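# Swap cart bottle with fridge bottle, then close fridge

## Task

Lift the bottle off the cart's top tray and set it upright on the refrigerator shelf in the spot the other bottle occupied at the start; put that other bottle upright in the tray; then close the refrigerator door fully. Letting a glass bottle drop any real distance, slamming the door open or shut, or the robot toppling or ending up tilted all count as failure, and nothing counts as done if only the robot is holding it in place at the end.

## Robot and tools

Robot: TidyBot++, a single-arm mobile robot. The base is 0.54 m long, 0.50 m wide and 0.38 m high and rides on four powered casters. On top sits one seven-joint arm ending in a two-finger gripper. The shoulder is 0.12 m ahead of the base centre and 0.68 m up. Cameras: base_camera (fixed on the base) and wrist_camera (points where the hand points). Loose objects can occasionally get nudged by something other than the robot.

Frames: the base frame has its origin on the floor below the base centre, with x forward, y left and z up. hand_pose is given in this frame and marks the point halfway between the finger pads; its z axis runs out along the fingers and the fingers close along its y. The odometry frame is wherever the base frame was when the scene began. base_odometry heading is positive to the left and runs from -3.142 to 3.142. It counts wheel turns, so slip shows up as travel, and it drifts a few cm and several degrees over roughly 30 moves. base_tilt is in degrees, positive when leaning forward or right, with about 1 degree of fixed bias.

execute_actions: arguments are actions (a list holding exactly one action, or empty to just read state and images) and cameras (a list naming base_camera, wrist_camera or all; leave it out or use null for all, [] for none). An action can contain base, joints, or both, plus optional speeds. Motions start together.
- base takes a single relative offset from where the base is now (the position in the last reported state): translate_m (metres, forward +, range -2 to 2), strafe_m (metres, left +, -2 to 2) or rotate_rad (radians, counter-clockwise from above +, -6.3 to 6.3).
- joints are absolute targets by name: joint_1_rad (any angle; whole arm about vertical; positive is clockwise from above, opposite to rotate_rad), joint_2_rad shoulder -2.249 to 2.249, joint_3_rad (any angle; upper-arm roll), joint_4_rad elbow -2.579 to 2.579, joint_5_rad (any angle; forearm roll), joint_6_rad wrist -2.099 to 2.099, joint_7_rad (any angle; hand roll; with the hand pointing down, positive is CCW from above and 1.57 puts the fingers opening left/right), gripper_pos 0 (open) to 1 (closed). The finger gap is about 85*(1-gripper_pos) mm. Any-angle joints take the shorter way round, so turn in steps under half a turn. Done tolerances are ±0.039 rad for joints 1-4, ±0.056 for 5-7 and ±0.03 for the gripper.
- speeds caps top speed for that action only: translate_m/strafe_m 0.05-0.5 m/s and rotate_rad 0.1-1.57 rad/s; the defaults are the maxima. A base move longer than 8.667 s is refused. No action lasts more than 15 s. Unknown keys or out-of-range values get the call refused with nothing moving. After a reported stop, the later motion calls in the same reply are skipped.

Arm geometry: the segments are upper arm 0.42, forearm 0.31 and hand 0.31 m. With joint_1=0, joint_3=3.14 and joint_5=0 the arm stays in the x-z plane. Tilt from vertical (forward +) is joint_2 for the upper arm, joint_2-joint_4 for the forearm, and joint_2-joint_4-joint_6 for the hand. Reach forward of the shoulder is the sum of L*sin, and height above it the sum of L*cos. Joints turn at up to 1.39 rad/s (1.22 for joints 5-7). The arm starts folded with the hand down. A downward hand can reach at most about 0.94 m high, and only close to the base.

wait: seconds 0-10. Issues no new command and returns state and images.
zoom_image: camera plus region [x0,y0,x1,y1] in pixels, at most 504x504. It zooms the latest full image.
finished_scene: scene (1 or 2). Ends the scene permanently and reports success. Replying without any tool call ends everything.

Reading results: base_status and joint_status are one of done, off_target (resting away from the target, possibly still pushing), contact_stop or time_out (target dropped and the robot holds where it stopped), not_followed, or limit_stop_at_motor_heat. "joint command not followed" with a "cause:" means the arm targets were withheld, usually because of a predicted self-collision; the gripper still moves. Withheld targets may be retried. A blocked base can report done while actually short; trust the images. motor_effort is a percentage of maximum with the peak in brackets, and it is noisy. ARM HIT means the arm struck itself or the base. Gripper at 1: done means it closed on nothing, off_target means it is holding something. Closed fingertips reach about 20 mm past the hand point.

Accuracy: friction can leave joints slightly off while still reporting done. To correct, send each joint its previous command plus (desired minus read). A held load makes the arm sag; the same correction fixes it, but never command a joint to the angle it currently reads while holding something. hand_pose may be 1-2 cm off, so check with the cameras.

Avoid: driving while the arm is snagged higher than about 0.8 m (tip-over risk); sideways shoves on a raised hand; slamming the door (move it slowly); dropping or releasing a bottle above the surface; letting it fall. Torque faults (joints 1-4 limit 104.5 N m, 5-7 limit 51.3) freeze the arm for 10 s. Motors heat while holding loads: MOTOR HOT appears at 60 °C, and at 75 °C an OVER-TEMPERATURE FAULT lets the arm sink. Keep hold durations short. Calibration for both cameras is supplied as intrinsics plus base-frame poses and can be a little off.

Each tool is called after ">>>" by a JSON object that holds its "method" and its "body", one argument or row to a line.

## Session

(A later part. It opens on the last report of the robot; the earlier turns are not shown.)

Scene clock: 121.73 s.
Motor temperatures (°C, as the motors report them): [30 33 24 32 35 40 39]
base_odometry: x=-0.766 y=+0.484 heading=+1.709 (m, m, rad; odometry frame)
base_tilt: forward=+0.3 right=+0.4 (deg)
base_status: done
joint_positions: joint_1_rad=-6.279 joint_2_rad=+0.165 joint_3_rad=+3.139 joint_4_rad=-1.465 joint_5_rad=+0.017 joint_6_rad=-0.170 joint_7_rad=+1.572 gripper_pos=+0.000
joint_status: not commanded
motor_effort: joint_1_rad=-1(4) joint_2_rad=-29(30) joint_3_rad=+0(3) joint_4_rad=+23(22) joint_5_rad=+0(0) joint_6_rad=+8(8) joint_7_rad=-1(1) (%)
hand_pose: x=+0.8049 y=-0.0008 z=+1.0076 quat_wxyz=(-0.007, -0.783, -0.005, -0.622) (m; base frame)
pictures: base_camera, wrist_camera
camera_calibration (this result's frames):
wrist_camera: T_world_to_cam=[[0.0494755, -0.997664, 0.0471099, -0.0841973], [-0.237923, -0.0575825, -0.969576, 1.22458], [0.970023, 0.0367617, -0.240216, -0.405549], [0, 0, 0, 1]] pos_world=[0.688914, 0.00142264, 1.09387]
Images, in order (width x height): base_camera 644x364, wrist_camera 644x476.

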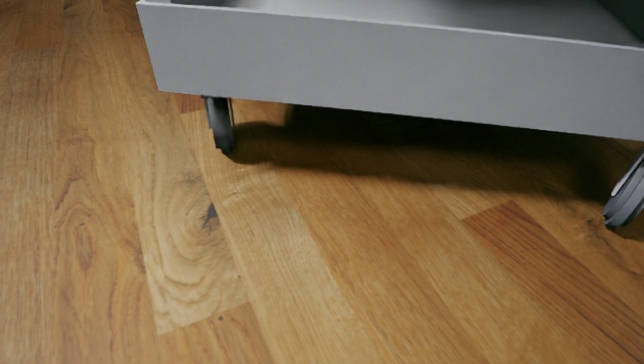

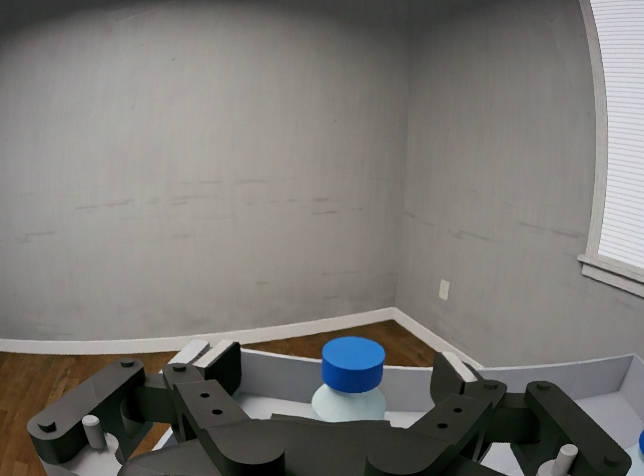

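>>> {"method": "execute_actions", "body": {
  "actions": [
    {"joints":{"joint_4_rad":-1.83,"joint_6_rad":0.23}}
  ],
  "cameras": ["wrist_camera"]
}}

>>> {"method": "execute_actions", "body": {
  "actions": [
    {"base":{"translate_m":0.09},"speeds":{"translate_m":0.08}}
  ]
}}

Scene clock: 127.30 s.
Motor temperatures (°C, as the motors report them): [30 33 24 32 35 40 39]
base_odometry: x=-0.766 y=+0.484 heading=+1.709 (m, m, rad; odometry frame)
base_tilt: forward=+0.3 right=+0.4 (deg)
base_status: not commanded
joint_positions: joint_1_rad=-6.279 joint_2_rad=+0.165 joint_3_rad=+3.139 joint_4_rad=-1.814 joint_5_rad=+0.017 joint_6_rad=+0.199 joint_7_rad=+1.572 gripper_pos=+0.000
joint_status: all done
motor_effort: joint_1_rad=-1(1) joint_2_rad=-28(30) joint_3_rad=+0(0) joint_4_rad=+21(22) joint_5_rad=+0(1) joint_6_rad=+8(9) joint_7_rad=-1(1) (%)
hand_pose: x=+0.7809 y=+0.0012 z=+0.9074 quat_wxyz=(-0.005, -0.777, -0.007, -0.629) (m; base frame)
pictures: wrist_camera
camera_calibration (this result's frames):
wrist_camera: T_world_to_cam=[[0.0545084, -0.997418, 0.0467495, -0.0799095], [-0.218407, -0.0575951, -0.974157, 1.11075], [0.974334, 0.0428893, -0.220982, -0.427287], [0, 0, 0, 1]] pos_world=[0.663271, 0.00259641, 0.991355]
Images, in order (width x height): wrist_camera 644x476.

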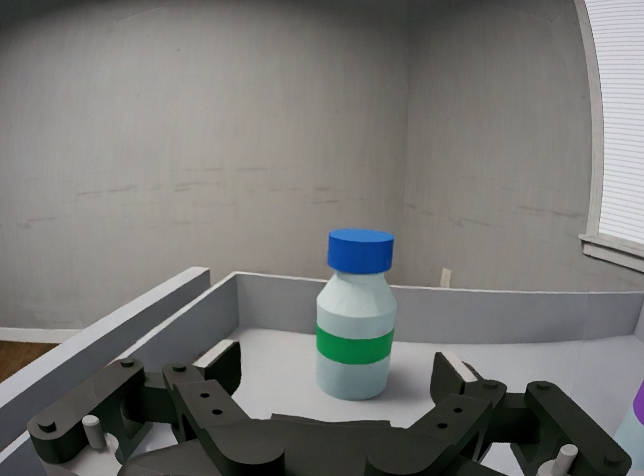

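Scene clock: 128.97 s.
Motor temperatures (°C, as the motors report them): [30 33 24 32 35 40 39]
base_odometry: x=-0.779 y=+0.573 heading=+1.709 (m, m, rad; odometry frame)
base_tilt: forward=+0.3 right=+0.4 (deg)
base_status: done
joint_positions: joint_1_rad=-6.279 joint_2_rad=+0.163 joint_3_rad=+3.139 joint_4_rad=-1.815 joint_5_rad=+0.017 joint_6_rad=+0.200 joint_7_rad=+1.572 gripper_pos=+0.000
joint_status: not commanded
motor_effort: joint_1_rad=-1(3) joint_2_rad=-28(31) joint_3_rad=+0(1) joint_4_rad=+21(22) joint_5_rad=+0(0) joint_6_rad=+9(9) joint_7_rad=-1(1) (%)
hand_pose: x=+0.7804 y=+0.0012 z=+0.9085 quat_wxyz=(-0.005, -0.776, -0.007, -0.630) (m; base frame)
pictures: base_camera, wrist_camera
camera_calibration (this result's frames):
wrist_camera: T_world_to_cam=[[0.0544225, -0.997417, 0.0468698, -0.0799678], [-0.216267, -0.0575994, -0.974634, 1.11049], [0.974816, 0.0429056, -0.218843, -0.428845], [0, 0, 0, 1]] pos_world=[0.66256, 0.00260205, 0.992217]
Images, in order (width x height): base_camera 644x364, wrist_camera 644x476.

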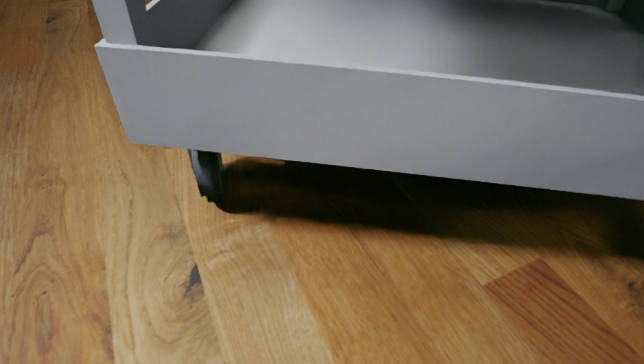

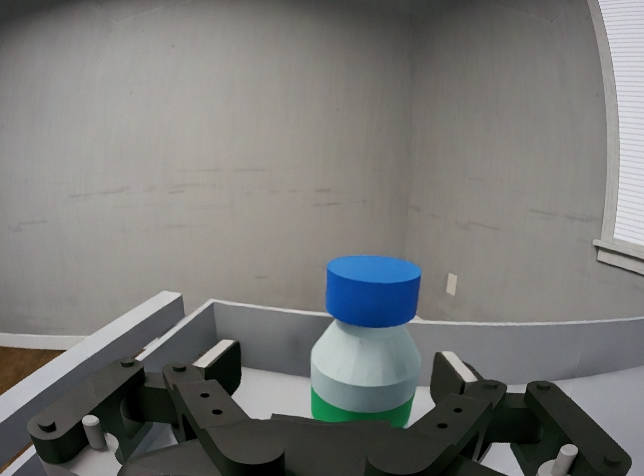

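>>> {"method": "execute_actions", "body": {
  "actions": [
    {"base":{"strafe_m":-0.015}}
  ],
  "cameras": []
}}

>>> {"method": "execute_actions", "body": {
  "actions": [
    {"base":{"translate_m":0.08},"speeds":{"translate_m":0.06}}
  ],
  "cameras": ["wrist_camera"]
}}

>>> {"method": "execute_actions", "body": {
  "actions": [
    {"joints":{"gripper_pos":1}}
  ],
  "cameras": ["wrist_camera"]
}}

Scene clock: 134.70 s.
Motor temperatures (°C, as the motors report them): [30 33 24 32 35 40 39]
base_odometry: x=-0.764 y=+0.576 heading=+1.710 (m, m, rad; odometry frame)
base_tilt: forward=+0.3 right=+0.4 (deg)
base_status: done
joint_positions: joint_1_rad=-6.279 joint_2_rad=+0.163 joint_3_rad=+3.140 joint_4_rad=-1.815 joint_5_rad=+0.017 joint_6_rad=+0.200 joint_7_rad=+1.572 gripper_pos=+0.000
joint_status: not commanded
motor_effort: joint_1_rad=-1(1) joint_2_rad=-28(31) joint_3_rad=+0(2) joint_4_rad=+21(22) joint_5_rad=+0(1) joint_6_rad=+9(8) joint_7_rad=-1(1) (%)
hand_pose: x=+0.7804 y=+0.0006 z=+0.9086 quat_wxyz=(-0.005, -0.776, -0.007, -0.630) (m; base frame)
pictures: none
No camera images: the call's "cameras" was empty. Leave "cameras" out to get every camera's image.

Scene clock: 136.53 s.
Motor temperatures (°C, as the motors report them): [30 33 24 32 35 40 39]
base_odometry: x=-0.775 y=+0.655 heading=+1.709 (m, m, rad; odometry frame)
base_tilt: forward=+0.3 right=+0.4 (deg)
base_status: done
joint_positions: joint_1_rad=-6.279 joint_2_rad=+0.162 joint_3_rad=+3.140 joint_4_rad=-1.816 joint_5_rad=+0.017 joint_6_rad=+0.201 joint_7_rad=+1.572 gripper_pos=+0.000
joint_status: not commanded
motor_effort: joint_1_rad=-1(1) joint_2_rad=-28(31) joint_3_rad=+0(2) joint_4_rad=+21(21) joint_5_rad=+0(0) joint_6_rad=+8(8) joint_7_rad=-1(1) (%)
hand_pose: x=+0.7802 y=+0.0006 z=+0.9091 quat_wxyz=(-0.005, -0.776, -0.007, -0.631) (m; base frame)
pictures: wrist_camera
camera_calibration (this result's frames):
wrist_camera: T_world_to_cam=[[0.0534795, -0.99746, 0.0470496, -0.0799704], [-0.215148, -0.0575201, -0.974886, 1.1103], [0.975116, 0.0420138, -0.217678, -0.42974], [0, 0, 0, 1]] pos_world=[0.662202, 0.00215221, 0.992632]
Images, in order (width x height): wrist_camera 644x476.

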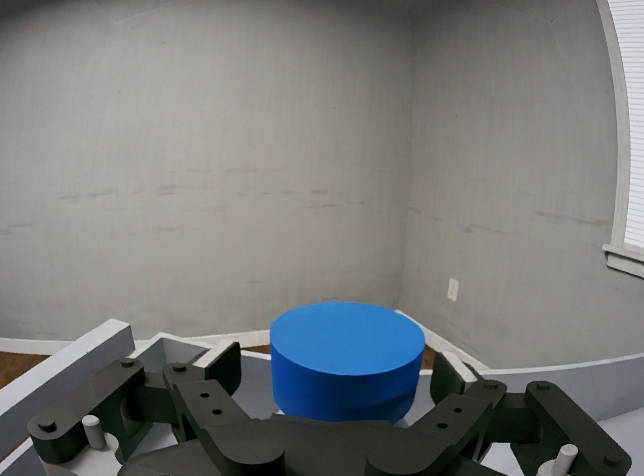

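Scene clock: 137.63 s.
Motor temperatures (°C, as the motors report them): [30 33 24 32 35 40 39]
base_odometry: x=-0.775 y=+0.655 heading=+1.709 (m, m, rad; odometry frame)
base_tilt: forward=+0.3 right=+0.4 (deg)
base_status: not commanded
joint_positions: joint_1_rad=-6.279 joint_2_rad=+0.162 joint_3_rad=+3.140 joint_4_rad=-1.816 joint_5_rad=+0.017 joint_6_rad=+0.202 joint_7_rad=+1.572 gripper_pos=+0.428
joint_status: gripper_pos off_target (ended at +0.428, target +1.000)
motor_effort: joint_1_rad=-2(3) joint_2_rad=-28(28) joint_3_rad=-1(2) joint_4_rad=+21(22) joint_5_rad=+0(0) joint_6_rad=+8(9) joint_7_rad=-1(1) (%)
hand_pose: x=+0.7802 y=+0.0006 z=+0.9094 quat_wxyz=(-0.005, -0.776, -0.007, -0.631) (m; base frame)
pictures: wrist_camera
camera_calibration (this result's frames):
wrist_camera: T_world_to_cam=[[0.0534335, -0.997463, 0.0470458, -0.0799449], [-0.214346, -0.0574718, -0.975065, 1.11009], [0.975295, 0.0420171, -0.216873, -0.430608], [0, 0, 0, 1]] pos_world=[0.662185, 0.00214973, 0.992784]
Images, in order (width x height): wrist_camera 644x476.

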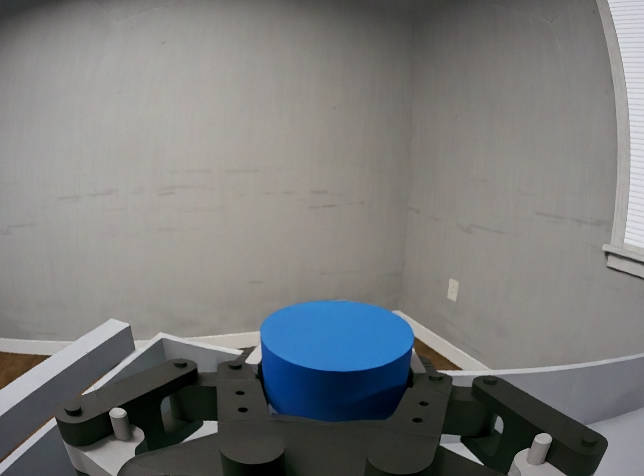

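Lift, back up to about (−0.70, 0.12), tuck, rotate.

>>> {"method": "execute_actions", "body": {
  "actions": [
    {"joints":{"joint_4_rad":-1.2,"joint_6_rad":-0.38}}
  ],
  "cameras": ["wrist_camera"]
}}

>>> {"method": "execute_actions", "body": {
  "actions": [
    {"base":{"translate_m":-0.56},"speeds":{"translate_m":0.3}}
  ],
  "cameras": []
}}

>>> {"method": "execute_actions", "body": {
  "actions": [
    {"joints":{"joint_2_rad":-0.35,"joint_4_rad":-1.85,"joint_6_rad":-0.22}}
  ],
  "cameras": []
}}

>>> {"method": "execute_actions", "body": {
  "actions": [
    {"base":{"rotate_rad":1.97},"speeds":{"rotate_rad":0.8}}
  ]
}}

Scene clock: 147.07 s.
Motor temperatures (°C, as the motors report them): [30 33 24 32 35 40 39]
base_odometry: x=-0.775 y=+0.655 heading=+1.709 (m, m, rad; odometry frame)
base_tilt: forward=+0.3 right=+0.4 (deg)
base_status: not commanded
joint_positions: joint_1_rad=-6.279 joint_2_rad=+0.168 joint_3_rad=+3.140 joint_4_rad=-1.242 joint_5_rad=+0.017 joint_6_rad=-0.372 joint_7_rad=+1.572 gripper_pos=+0.428
joint_status: joint_4_rad off_target (ended at -1.242, target -1.200); the others done
motor_effort: joint_1_rad=-1(1) joint_2_rad=-35(36) joint_3_rad=+1(0) joint_4_rad=+27(28) joint_5_rad=+0(0) joint_6_rad=+12(13) joint_7_rad=-1(1) (%)
hand_pose: x=+0.8039 y=-0.0024 z=+1.0822 quat_wxyz=(-0.008, -0.777, -0.004, -0.629) (m; base frame)
pictures: wrist_camera
camera_calibration (this result's frames):
wrist_camera: T_world_to_cam=[[0.0443309, -0.997867, 0.0479107, -0.0859876], [-0.220192, -0.0565381, -0.973817, 1.28682], [0.974449, 0.0326206, -0.222228, -0.409609], [0, 0, 0, 1]] pos_world=[0.686303, 0.00031206, 1.16622]
Images, in order (width x height): wrist_camera 644x476.

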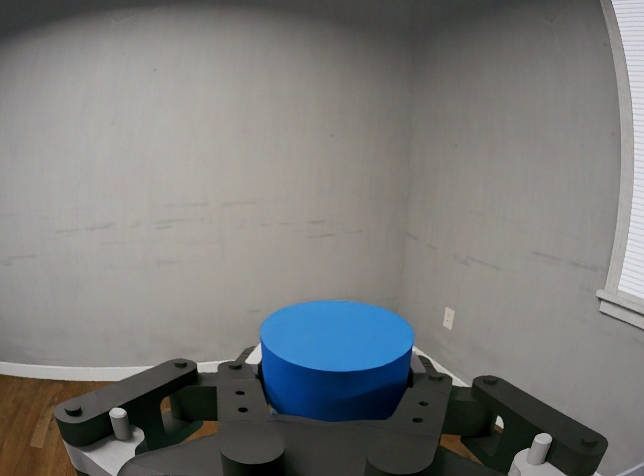

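Scene clock: 149.97 s.
Motor temperatures (°C, as the motors report them): [30 33 24 32 35 40 39]
base_odometry: x=-0.697 y=+0.100 heading=+1.709 (m, m, rad; odometry frame)
base_tilt: forward=+0.3 right=+0.4 (deg)
base_status: done
joint_positions: joint_1_rad=-6.280 joint_2_rad=+0.174 joint_3_rad=+3.140 joint_4_rad=-1.241 joint_5_rad=+0.016 joint_6_rad=-0.376 joint_7_rad=+1.572 gripper_pos=+0.428
joint_status: not commanded
motor_effort: joint_1_rad=-1(4) joint_2_rad=-35(41) joint_3_rad=+0(4) joint_4_rad=+27(29) joint_5_rad=+0(1) joint_6_rad=+12(12) joint_7_rad=-1(1) (%)
hand_pose: x=+0.8060 y=-0.0020 z=+1.0771 quat_wxyz=(-0.008, -0.781, -0.004, -0.625) (m; base frame)
pictures: none
No camera images: the call's "cameras" was empty. Leave "cameras" out to get every camera's image.

Scene clock: 151.87 s.
Motor temperatures (°C, as the motors report them): [30 33 24 32 35 40 39]
base_odometry: x=-0.697 y=+0.100 heading=+1.709 (m, m, rad; odometry frame)
base_tilt: forward=+0.3 right=+0.4 (deg)
base_status: not commanded
joint_positions: joint_1_rad=-6.280 joint_2_rad=-0.309 joint_3_rad=+3.140 joint_4_rad=-1.860 joint_5_rad=+0.016 joint_6_rad=-0.276 joint_7_rad=+1.572 gripper_pos=+0.428
joint_status: joint_2_rad off_target (ended at -0.309, target -0.350); the others done
motor_effort: joint_1_rad=-1(1) joint_2_rad=-15(36) joint_3_rad=+1(0) joint_4_rad=+27(28) joint_5_rad=+0(0) joint_6_rad=+11(13) joint_7_rad=-1(1) (%)
hand_pose: x=+0.6064 y=-0.0008 z=+1.0099 quat_wxyz=(-0.008, -0.792, -0.005, -0.611) (m; base frame)
pictures: none
No camera images: the call's "cameras" was empty. Leave "cameras" out to get every camera's image.

Scene clock: 155.17 s.
Motor temperatures (°C, as the motors report them): [30 33 24 32 35 40 39]
base_odometry: x=-0.697 y=+0.100 heading=-2.604 (m, m, rad; odometry frame)
base_tilt: forward=+0.3 right=+0.4 (deg)
base_status: done
joint_positions: joint_1_rad=-6.280 joint_2_rad=-0.309 joint_3_rad=+3.140 joint_4_rad=-1.860 joint_5_rad=+0.016 joint_6_rad=-0.274 joint_7_rad=+1.572 gripper_pos=+0.428
joint_status: not commanded
motor_effort: joint_1_rad=-1(4) joint_2_rad=-15(16) joint_3_rad=+1(4) joint_4_rad=+27(27) joint_5_rad=+0(0) joint_6_rad=+12(12) joint_7_rad=-1(1) (%)
hand_pose: x=+0.6066 y=-0.0007 z=+1.0104 quat_wxyz=(-0.008, -0.791, -0.005, -0.612) (m; base frame)
pictures: base_camera, wrist_camera
camera_calibration (this result's frames):
wrist_camera: T_world_to_cam=[[0.0489532, -0.997731, 0.0462214, -0.0731276], [-0.262632, -0.0575067, -0.963181, 1.1886], [0.963653, 0.0350116, -0.264852, -0.183756], [0, 0, 0, 1]] pos_world=[0.492821, 0.00182424, 1.09955]
Images, in order (width x height): base_camera 644x364, wrist_camera 644x476.

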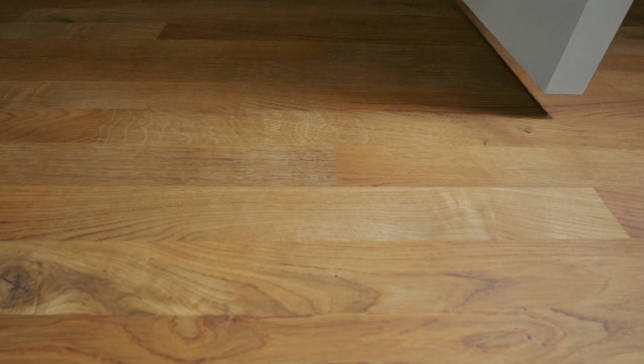

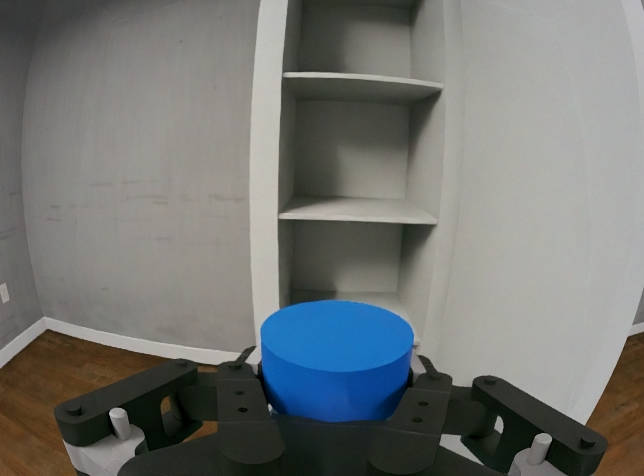

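>>> {"method": "execute_actions", "body": {
  "actions": [
    {"joints":{"joint_1_rad":0.065,"joint_2_rad":1.76,"joint_4_rad":-0.68,"joint_6_rad":0.8}}
  ],
  "cameras": []
}}

>>> {"method": "execute_actions", "body": {
  "actions": [
    {"base":{"translate_m":0.35},"speeds":{"translate_m":0.2}}
  ]
}}

>>> {"method": "execute_actions", "body": {
  "actions": [
    {"base":{"translate_m":0.34},"speeds":{"translate_m":0.15}}
  ]
}}

Scene clock: 165.43 s.
Motor temperatures (°C, as the motors report them): [30 32 24 32 35 40 39]
base_odometry: x=-0.697 y=+0.100 heading=-2.604 (m, m, rad; odometry frame)
base_tilt: forward=+0.3 right=+0.4 (deg)
base_status: not commanded
joint_positions: joint_1_rad=-6.240 joint_2_rad=+1.781 joint_3_rad=+3.140 joint_4_rad=-0.721 joint_5_rad=+0.016 joint_6_rad=+0.744 joint_7_rad=+1.572 gripper_pos=+0.428
joint_status: joint_4_rad off_target (ended at -0.721, target -0.680); joint_6_rad off_target (ended at +0.744, target +0.800); the others done
motor_effort: joint_1_rad=-1(0) joint_2_rad=-62(70) joint_3_rad=-1(1) joint_4_rad=+19(27) joint_5_rad=+0(1) joint_6_rad=+11(12) joint_7_rad=-1(2) (%)
hand_pose: x=+1.0235 y=-0.0341 z=+0.2841 quat_wxyz=(-0.013, -0.770, +0.009, -0.638) (m; base frame)
pictures: none
No camera images: the call's "cameras" was empty. Leave "cameras" out to get every camera's image.

Scene clock: 167.97 s.
Motor temperatures (°C, as the motors report them): [30 33 24 32 35 40 39]
base_odometry: x=-0.998 y=-0.079 heading=-2.603 (m, m, rad; odometry frame)
base_tilt: forward=+0.3 right=+0.4 (deg)
base_status: done
joint_positions: joint_1_rad=-6.235 joint_2_rad=+1.783 joint_3_rad=+3.140 joint_4_rad=-0.714 joint_5_rad=+0.016 joint_6_rad=+0.745 joint_7_rad=+1.572 gripper_pos=+0.428
joint_status: not commanded
motor_effort: joint_1_rad=-1(1) joint_2_rad=-62(65) joint_3_rad=-1(1) joint_4_rad=+19(21) joint_5_rad=+0(0) joint_6_rad=+12(12) joint_7_rad=-1(1) (%)
hand_pose: x=+1.0246 y=-0.0386 z=+0.2860 quat_wxyz=(-0.015, -0.768, +0.011, -0.640) (m; base frame)
pictures: base_camera, wrist_camera
camera_calibration (this result's frames):
wrist_camera: T_world_to_cam=[[0.0130518, -0.999075, 0.0409762, -0.0596902], [-0.192814, -0.0427252, -0.980305, 0.532442], [0.981148, 0.00489394, -0.193194, -0.81674], [0, 0, 0, 1]] pos_world=[0.904785, -0.0328892, 0.366612]
Images, in order (width x height): base_camera 644x364, wrist_camera 644x476.

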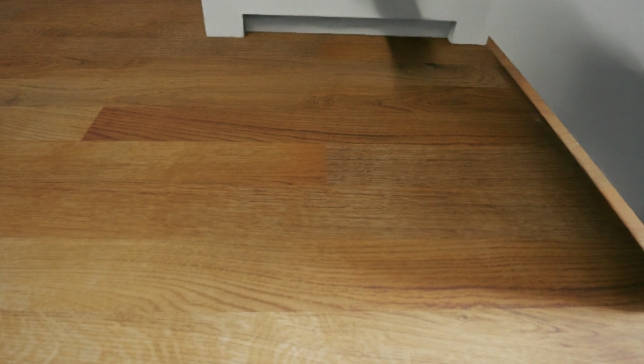

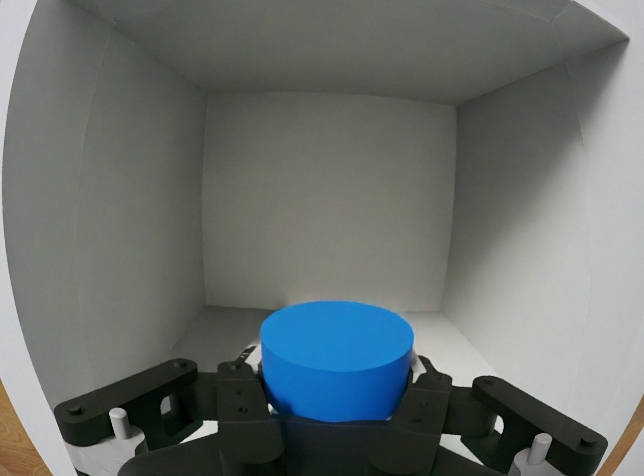

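Scene clock: 170.90 s.
Motor temperatures (°C, as the motors report them): [30 33 24 32 35 40 39]
base_odometry: x=-1.290 y=-0.254 heading=-2.602 (m, m, rad; odometry frame)
base_tilt: forward=+0.3 right=+0.4 (deg)
base_status: done
joint_positions: joint_1_rad=-6.234 joint_2_rad=+1.784 joint_3_rad=+3.140 joint_4_rad=-0.713 joint_5_rad=+0.016 joint_6_rad=+0.745 joint_7_rad=+1.572 gripper_pos=+0.428
joint_status: not commanded
motor_effort: joint_1_rad=-1(2) joint_2_rad=-63(65) joint_3_rad=-1(2) joint_4_rad=+19(21) joint_5_rad=+0(1) joint_6_rad=+12(12) joint_7_rad=-1(1) (%)
hand_pose: x=+1.0246 y=-0.0396 z=+0.2858 quat_wxyz=(-0.015, -0.768, +0.011, -0.640) (m; base frame)
pictures: base_camera, wrist_camera
camera_calibration (this result's frames):
wrist_camera: T_world_to_cam=[[0.0119077, -0.999088, 0.0410164, -0.059533], [-0.192178, -0.0425413, -0.980438, 0.531577], [0.981288, 0.00379229, -0.192509, -0.817155], [0, 0, 0, 1]] pos_world=[0.90473, -0.0337658, 0.36631]
Images, in order (width x height): base_camera 644x364, wrist_camera 644x476.

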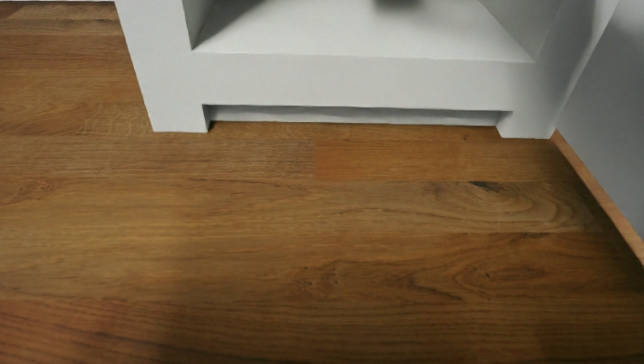

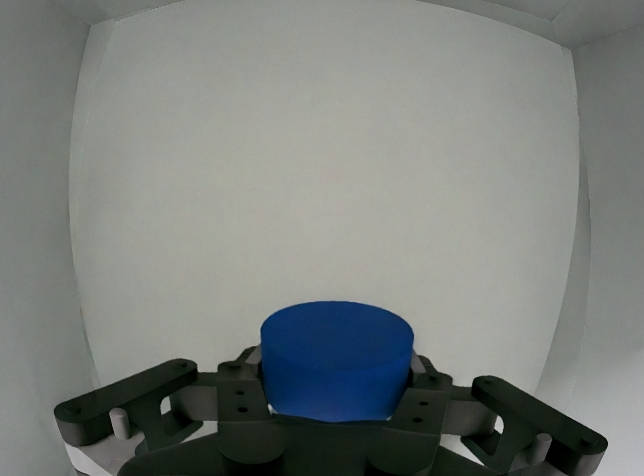

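>>> {"method": "execute_actions", "body": {
  "actions": [
    {"joints":{"joint_2_rad":1.81,"joint_6_rad":0.82}}
  ],
  "cameras": []
}}

>>> {"method": "execute_actions", "body": {
  "actions": [
    {"joints":{"joint_2_rad":1.86}}
  ],
  "cameras": []
}}

>>> {"method": "execute_actions", "body": {
  "actions": [
    {"joints":{"gripper_pos":0,"joint_2_rad":1.85,"joint_6_rad":0.78,"joint_4_rad":-0.71}}
  ],
  "cameras": ["wrist_camera"]
}}

>>> {"method": "execute_actions", "body": {
  "actions": [
    {"base":{"translate_m":-0.15},"speeds":{"translate_m":0.1}}
  ],
  "cameras": ["wrist_camera"]
}}

Scene clock: 178.80 s.
Motor temperatures (°C, as the motors report them): [30 33 24 32 35 40 39]
base_odometry: x=-1.290 y=-0.254 heading=-2.602 (m, m, rad; odometry frame)
base_tilt: forward=+0.3 right=+0.4 (deg)
base_status: not commanded
joint_positions: joint_1_rad=-6.234 joint_2_rad=+1.835 joint_3_rad=+3.140 joint_4_rad=-0.711 joint_5_rad=+0.016 joint_6_rad=+0.767 joint_7_rad=+1.572 gripper_pos=+0.428
joint_status: all done
motor_effort: joint_1_rad=-1(1) joint_2_rad=-62(65) joint_3_rad=-1(1) joint_4_rad=+19(20) joint_5_rad=-1(0) joint_6_rad=+12(12) joint_7_rad=-1(1) (%)
hand_pose: x=+1.0054 y=-0.0386 z=+0.2476 quat_wxyz=(-0.015, -0.777, +0.011, -0.630) (m; base frame)
pictures: none
No camera images: the call's "cameras" was empty. Leave "cameras" out to get every camera's image.

Scene clock: 179.53 s.
Motor temperatures (°C, as the motors report them): [30 33 24 32 35 40 39]
base_odometry: x=-1.289 y=-0.254 heading=-2.602 (m, m, rad; odometry frame)
base_tilt: forward=+0.3 right=+0.4 (deg)
base_status: not commanded
joint_positions: joint_1_rad=-6.234 joint_2_rad=+1.850 joint_3_rad=+3.140 joint_4_rad=-0.704 joint_5_rad=+0.016 joint_6_rad=+0.782 joint_7_rad=+1.572 gripper_pos=+0.428
joint_status: all done
motor_effort: joint_1_rad=-2(2) joint_2_rad=-56(61) joint_3_rad=+0(1) joint_4_rad=+16(18) joint_5_rad=+0(0) joint_6_rad=+9(12) joint_7_rad=-1(1) (%)
hand_pose: x=+1.0019 y=-0.0385 z=+0.2421 quat_wxyz=(-0.015, -0.775, +0.011, -0.632) (m; base frame)
pictures: none
No camera images: the call's "cameras" was empty. Leave "cameras" out to get every camera's image.

Scene clock: 180.63 s.
Motor temperatures (°C, as the motors report them): [30 33 24 32 35 40 39]
base_odometry: x=-1.289 y=-0.254 heading=-2.602 (m, m, rad; odometry frame)
base_tilt: forward=+0.3 right=+0.4 (deg)
base_status: not commanded
joint_positions: joint_1_rad=-6.234 joint_2_rad=+1.849 joint_3_rad=+3.140 joint_4_rad=-0.706 joint_5_rad=+0.016 joint_6_rad=+0.782 joint_7_rad=+1.572 gripper_pos=+0.000
joint_status: all done
motor_effort: joint_1_rad=-1(2) joint_2_rad=-54(56) joint_3_rad=-1(1) joint_4_rad=+15(17) joint_5_rad=+0(1) joint_6_rad=+7(10) joint_7_rad=-1(1) (%)
hand_pose: x=+1.0017 y=-0.0385 z=+0.2418 quat_wxyz=(-0.015, -0.775, +0.011, -0.632) (m; base frame)
pictures: wrist_camera
camera_calibration (this result's frames):
wrist_camera: T_world_to_cam=[[0.012794, -0.999152, 0.0391303, -0.0568416], [-0.213963, -0.0409626, -0.975982, 0.504887], [0.976758, 0.00411426, -0.214306, -0.793257], [0, 0, 0, 1]] pos_world=[0.883574, -0.0328483, 0.324985]
Images, in order (width x height): wrist_camera 644x476.

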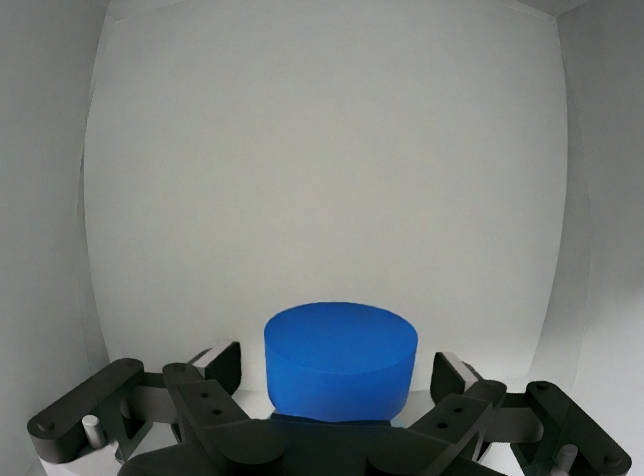

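Scene clock: 182.70 s.
Motor temperatures (°C, as the motors report them): [30 33 24 32 35 40 39]
base_odometry: x=-1.161 y=-0.177 heading=-2.601 (m, m, rad; odometry frame)
base_tilt: forward=+0.3 right=+0.4 (deg)
base_status: done
joint_positions: joint_1_rad=-6.233 joint_2_rad=+1.849 joint_3_rad=+3.140 joint_4_rad=-0.706 joint_5_rad=+0.016 joint_6_rad=+0.782 joint_7_rad=+1.572 gripper_pos=+0.000
joint_status: not commanded
motor_effort: joint_1_rad=-1(3) joint_2_rad=-54(56) joint_3_rad=-1(1) joint_4_rad=+15(16) joint_5_rad=+0(1) joint_6_rad=+8(8) joint_7_rad=-1(1) (%)
hand_pose: x=+1.0016 y=-0.0391 z=+0.2418 quat_wxyz=(-0.015, -0.775, +0.012, -0.632) (m; base frame)
pictures: wrist_camera
camera_calibration (this result's frames):
wrist_camera: T_world_to_cam=[[0.0121875, -0.99916, 0.0391304, -0.0567695], [-0.213988, -0.0408329, -0.975983, 0.50489], [0.97676, 0.00352135, -0.214306, -0.793257], [0, 0, 0, 1]] pos_world=[0.883554, -0.0333124, 0.324986]
Images, in order (width x height): wrist_camera 644x476.

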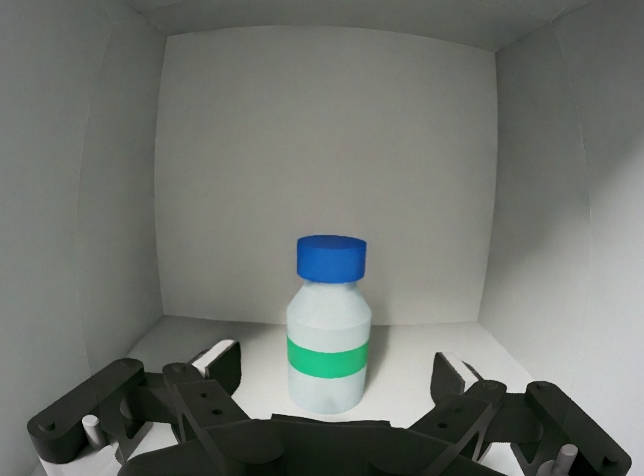

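>>> {"method": "execute_actions", "body": {
  "actions": [
    {"base":{"translate_m":-0.3}}
  ],
  "cameras": []
}}

>>> {"method": "execute_actions", "body": {
  "actions": [
    {"joints":{"joint_1_rad":0,"joint_2_rad":-0.7,"joint_4_rad":-2.5,"joint_6_rad":-1.2}}
  ],
  "cameras": []
}}

>>> {"method": "execute_actions", "body": {
  "actions": [
    {"base":{"strafe_m":-0.7},"speeds":{"strafe_m":0.35}}
  ]
}}

Scene clock: 192.10 s.
Motor temperatures (°C, as the motors report them): [30 33 24 32 35 40 39]
base_odometry: x=-0.903 y=-0.022 heading=-2.601 (m, m, rad; odometry frame)
base_tilt: forward=+0.3 right=+0.4 (deg)
base_status: done
joint_positions: joint_1_rad=-6.233 joint_2_rad=+1.849 joint_3_rad=+3.140 joint_4_rad=-0.706 joint_5_rad=+0.016 joint_6_rad=+0.782 joint_7_rad=+1.572 gripper_pos=+0.000
joint_status: not commanded
motor_effort: joint_1_rad=-2(2) joint_2_rad=-53(56) joint_3_rad=-1(1) joint_4_rad=+15(16) joint_5_rad=+0(1) joint_6_rad=+8(8) joint_7_rad=-1(1) (%)
hand_pose: x=+1.0016 y=-0.0393 z=+0.2417 quat_wxyz=(-0.015, -0.775, +0.012, -0.632) (m; base frame)
pictures: none
No camera images: the call's "cameras" was empty. Leave "cameras" out to get every camera's image.

Scene clock: 195.60 s.
Motor temperatures (°C, as the motors report them): [30 33 24 32 35 40 39]
base_odometry: x=-0.903 y=-0.022 heading=-2.601 (m, m, rad; odometry frame)
base_tilt: forward=+0.2 right=+0.4 (deg)
base_status: not commanded
joint_positions: joint_1_rad=-6.261 joint_2_rad=-0.679 joint_3_rad=+3.140 joint_4_rad=-2.484 joint_5_rad=+0.016 joint_6_rad=-1.172 joint_7_rad=+1.572 gripper_pos=+0.000
joint_status: all done
motor_effort: joint_1_rad=-1(1) joint_2_rad=+7(59) joint_3_rad=+1(1) joint_4_rad=+17(18) joint_5_rad=-1(0) joint_6_rad=+1(10) joint_7_rad=-1(1) (%)
hand_pose: x=+0.2114 y=-0.0052 z=+0.6291 quat_wxyz=(-0.009, -0.997, +0.007, -0.082) (m; base frame)
pictures: none
No camera images: the call's "cameras" was empty. Leave "cameras" out to get every camera's image.

Scene clock: 198.67 s.
Motor temperatures (°C, as the motors report them): [30 33 24 32 35 40 39]
base_odometry: x=-1.264 y=+0.578 heading=-2.601 (m, m, rad; odometry frame)
base_tilt: forward=+0.2 right=+0.4 (deg)
base_status: done
joint_positions: joint_1_rad=-6.264 joint_2_rad=-0.679 joint_3_rad=+3.140 joint_4_rad=-2.484 joint_5_rad=+0.016 joint_6_rad=-1.172 joint_7_rad=+1.572 gripper_pos=+0.000
joint_status: not commanded
motor_effort: joint_1_rad=-1(1) joint_2_rad=+7(8) joint_3_rad=+1(2) joint_4_rad=+17(17) joint_5_rad=+0(1) joint_6_rad=+1(0) joint_7_rad=-1(1) (%)
hand_pose: x=+0.2114 y=-0.0049 z=+0.6291 quat_wxyz=(-0.009, -0.997, +0.006, -0.082) (m; base frame)
pictures: base_camera, wrist_camera
camera_calibration (this result's frames):
wrist_camera: T_world_to_cam=[[0.0338203, -0.999268, -0.0178978, 0.00313288], [-0.987915, -0.030715, -0.151921, 0.360454], [0.15126, 0.0228195, -0.988231, 0.723013], [0, 0, 0, 1]] pos_world=[0.246629, -0.00229687, 0.76932]
Images, in order (width x height): base_camera 644x364, wrist_camera 644x476.

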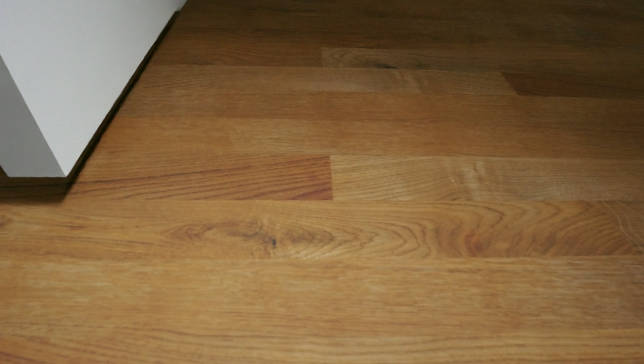

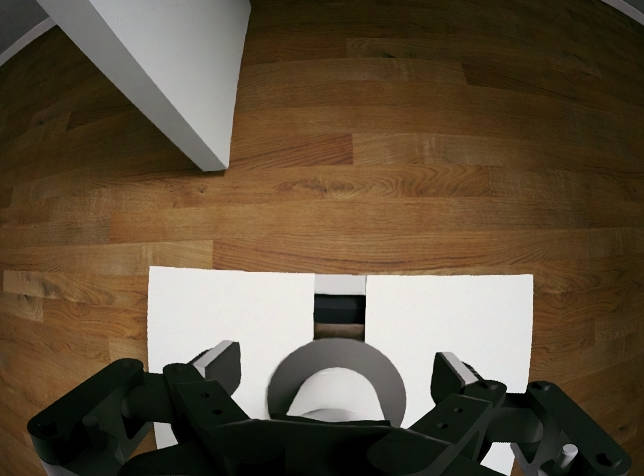

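Tip at x≈0.54, y≈0.29.

>>> {"method": "execute_actions", "body": {
  "actions": [
    {"base":{"strafe_m":-0.04}}
  ],
  "cameras": []
}}

>>> {"method": "execute_actions", "body": {
  "actions": [
    {"base":{"translate_m":0.47}}
  ],
  "cameras": []
}}

>>> {"method": "execute_actions", "body": {
  "actions": [
    {"base":{"strafe_m":0.62},"speeds":{"strafe_m":0.08}}
  ]
}}

>>> {"method": "execute_actions", "body": {
  "actions": [
    {"base":{"translate_m":0.33},"speeds":{"translate_m":0.06}}
  ]
}}

Scene clock: 206.63 s.
Motor temperatures (°C, as the motors report them): [30 33 24 32 35 40 39]
base_odometry: x=-1.284 y=+0.613 heading=-2.601 (m, m, rad; odometry frame)
base_tilt: forward=+0.2 right=+0.4 (deg)
base_status: done
joint_positions: joint_1_rad=-6.266 joint_2_rad=-0.679 joint_3_rad=+3.140 joint_4_rad=-2.484 joint_5_rad=+0.016 joint_6_rad=-1.172 joint_7_rad=+1.572 gripper_pos=+0.000
joint_status: not commanded
motor_effort: joint_1_rad=-1(2) joint_2_rad=+7(8) joint_3_rad=+1(1) joint_4_rad=+17(18) joint_5_rad=+0(1) joint_6_rad=+1(1) joint_7_rad=-1(1) (%)
hand_pose: x=+0.2114 y=-0.0047 z=+0.6291 quat_wxyz=(-0.009, -0.997, +0.005, -0.082) (m; base frame)
pictures: none
No camera images: the call's "cameras" was empty. Leave "cameras" out to get every camera's image.

Scene clock: 208.93 s.
Motor temperatures (°C, as the motors report them): [30 33 24 32 35 40 39]
base_odometry: x=-1.687 y=+0.371 heading=-2.602 (m, m, rad; odometry frame)
base_tilt: forward=+0.3 right=+0.4 (deg)
base_status: done
joint_positions: joint_1_rad=-6.266 joint_2_rad=-0.681 joint_3_rad=+3.140 joint_4_rad=-2.485 joint_5_rad=+0.016 joint_6_rad=-1.172 joint_7_rad=+1.572 gripper_pos=+0.000
joint_status: not commanded
motor_effort: joint_1_rad=-1(1) joint_2_rad=+7(9) joint_3_rad=+1(1) joint_4_rad=+17(18) joint_5_rad=+0(0) joint_6_rad=+1(2) joint_7_rad=-1(1) (%)
hand_pose: x=+0.2114 y=-0.0047 z=+0.6292 quat_wxyz=(-0.009, -0.997, +0.005, -0.083) (m; base frame)
pictures: none
No camera images: the call's "cameras" was empty. Leave "cameras" out to get every camera's image.

Scene clock: 217.20 s.
Motor temperatures (°C, as the motors report them): [30 33 24 32 35 40 39]
base_odometry: x=-1.369 y=-0.161 heading=-2.602 (m, m, rad; odometry frame)
base_tilt: forward=+0.2 right=+0.4 (deg)
base_status: done
joint_positions: joint_1_rad=-6.266 joint_2_rad=-0.681 joint_3_rad=+3.140 joint_4_rad=-2.485 joint_5_rad=+0.016 joint_6_rad=-1.172 joint_7_rad=+1.572 gripper_pos=+0.000
joint_status: not commanded
motor_effort: joint_1_rad=-1(0) joint_2_rad=+7(8) joint_3_rad=+1(1) joint_4_rad=+18(18) joint_5_rad=+0(1) joint_6_rad=+1(2) joint_7_rad=-1(1) (%)
hand_pose: x=+0.2114 y=-0.0046 z=+0.6292 quat_wxyz=(-0.009, -0.997, +0.005, -0.083) (m; base frame)
pictures: base_camera, wrist_camera
camera_calibration (this result's frames):
wrist_camera: T_world_to_cam=[[0.0357858, -0.999196, -0.0180819, 0.00310055], [-0.987648, -0.0325987, -0.153261, 0.361169], [0.152549, 0.0233432, -0.98802, 0.722698], [0, 0, 0, 1]] pos_world=[0.24635, -0.00199835, 0.769449]
Images, in order (width x height): base_camera 644x364, wrist_camera 644x476.

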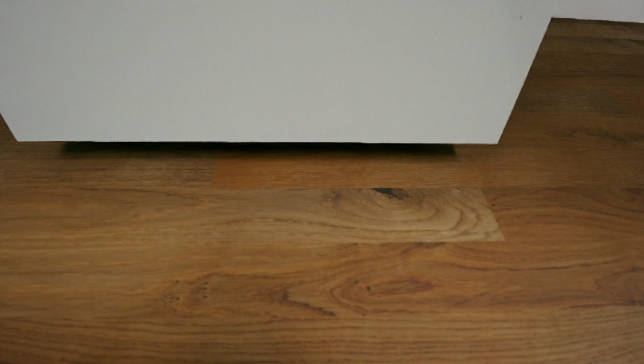

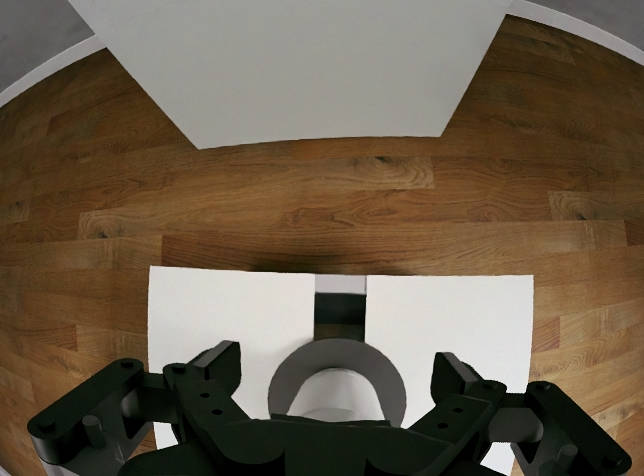

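Scene clock: 223.13 s.
Motor temperatures (°C, as the motors report them): [30 33 24 32 35 40 39]
base_odometry: x=-1.652 y=-0.331 heading=-2.602 (m, m, rad; odometry frame)
base_tilt: forward=+0.3 right=+0.4 (deg)
base_status: done
joint_positions: joint_1_rad=-6.266 joint_2_rad=-0.682 joint_3_rad=+3.140 joint_4_rad=-2.485 joint_5_rad=+0.016 joint_6_rad=-1.172 joint_7_rad=+1.572 gripper_pos=+0.000
joint_status: not commanded
motor_effort: joint_1_rad=-1(1) joint_2_rad=+7(10) joint_3_rad=+0(1) joint_4_rad=+18(18) joint_5_rad=+0(0) joint_6_rad=+1(1) joint_7_rad=-1(1) (%)
hand_pose: x=+0.2113 y=-0.0046 z=+0.6293 quat_wxyz=(-0.009, -0.996, +0.005, -0.083) (m; base frame)
pictures: base_camera, wrist_camera
camera_calibration (this result's frames):
wrist_camera: T_world_to_cam=[[0.035809, -0.999196, -0.0180441, 0.00307974], [-0.987526, -0.0326089, -0.154045, 0.361559], [0.153333, 0.0233352, -0.987899, 0.722525], [0, 0, 0, 1]] pos_world=[0.246151, -0.00199293, 0.769533]
Images, in order (width x height): base_camera 644x364, wrist_camera 644x476.

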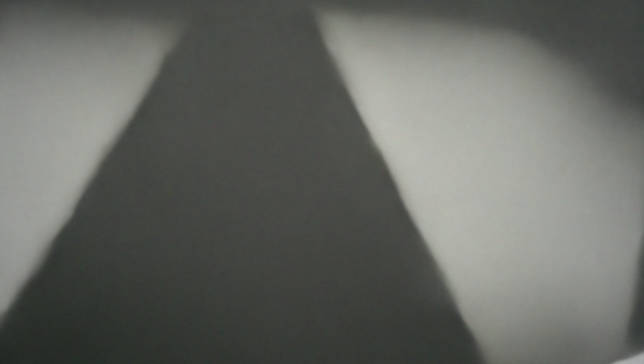

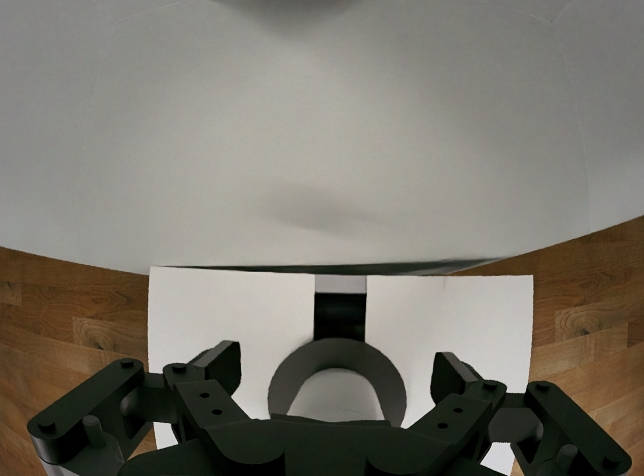

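>>> {"method": "execute_actions", "body": {
  "actions": [
    {"base":{"translate_m":-0.1}}
  ],
  "cameras": []
}}

>>> {"method": "finished_scene", "body": {
  "scene": 2
}}

Scene clock: 230.40 s.
Motor temperatures (°C, as the motors report them): [30 33 24 32 35 40 39]
base_odometry: x=-1.566 y=-0.279 heading=-2.602 (m, m, rad; odometry frame)
base_tilt: forward=+0.3 right=+0.4 (deg)
base_status: done
joint_positions: joint_1_rad=-6.266 joint_2_rad=-0.686 joint_3_rad=+3.140 joint_4_rad=-2.486 joint_5_rad=+0.016 joint_6_rad=-1.173 joint_7_rad=+1.572 gripper_pos=+0.000
joint_status: not commanded
motor_effort: joint_1_rad=-1(2) joint_2_rad=+7(9) joint_3_rad=+0(1) joint_4_rad=+17(18) joint_5_rad=+0(0) joint_6_rad=+1(2) joint_7_rad=-1(1) (%)
hand_pose: x=+0.2108 y=-0.0046 z=+0.6291 quat_wxyz=(-0.009, -0.996, +0.005, -0.084) (m; base frame)
pictures: none
No camera images: the call's "cameras" was empty. Leave "cameras" out to get every camera's image.

The scene is finished: the task was done.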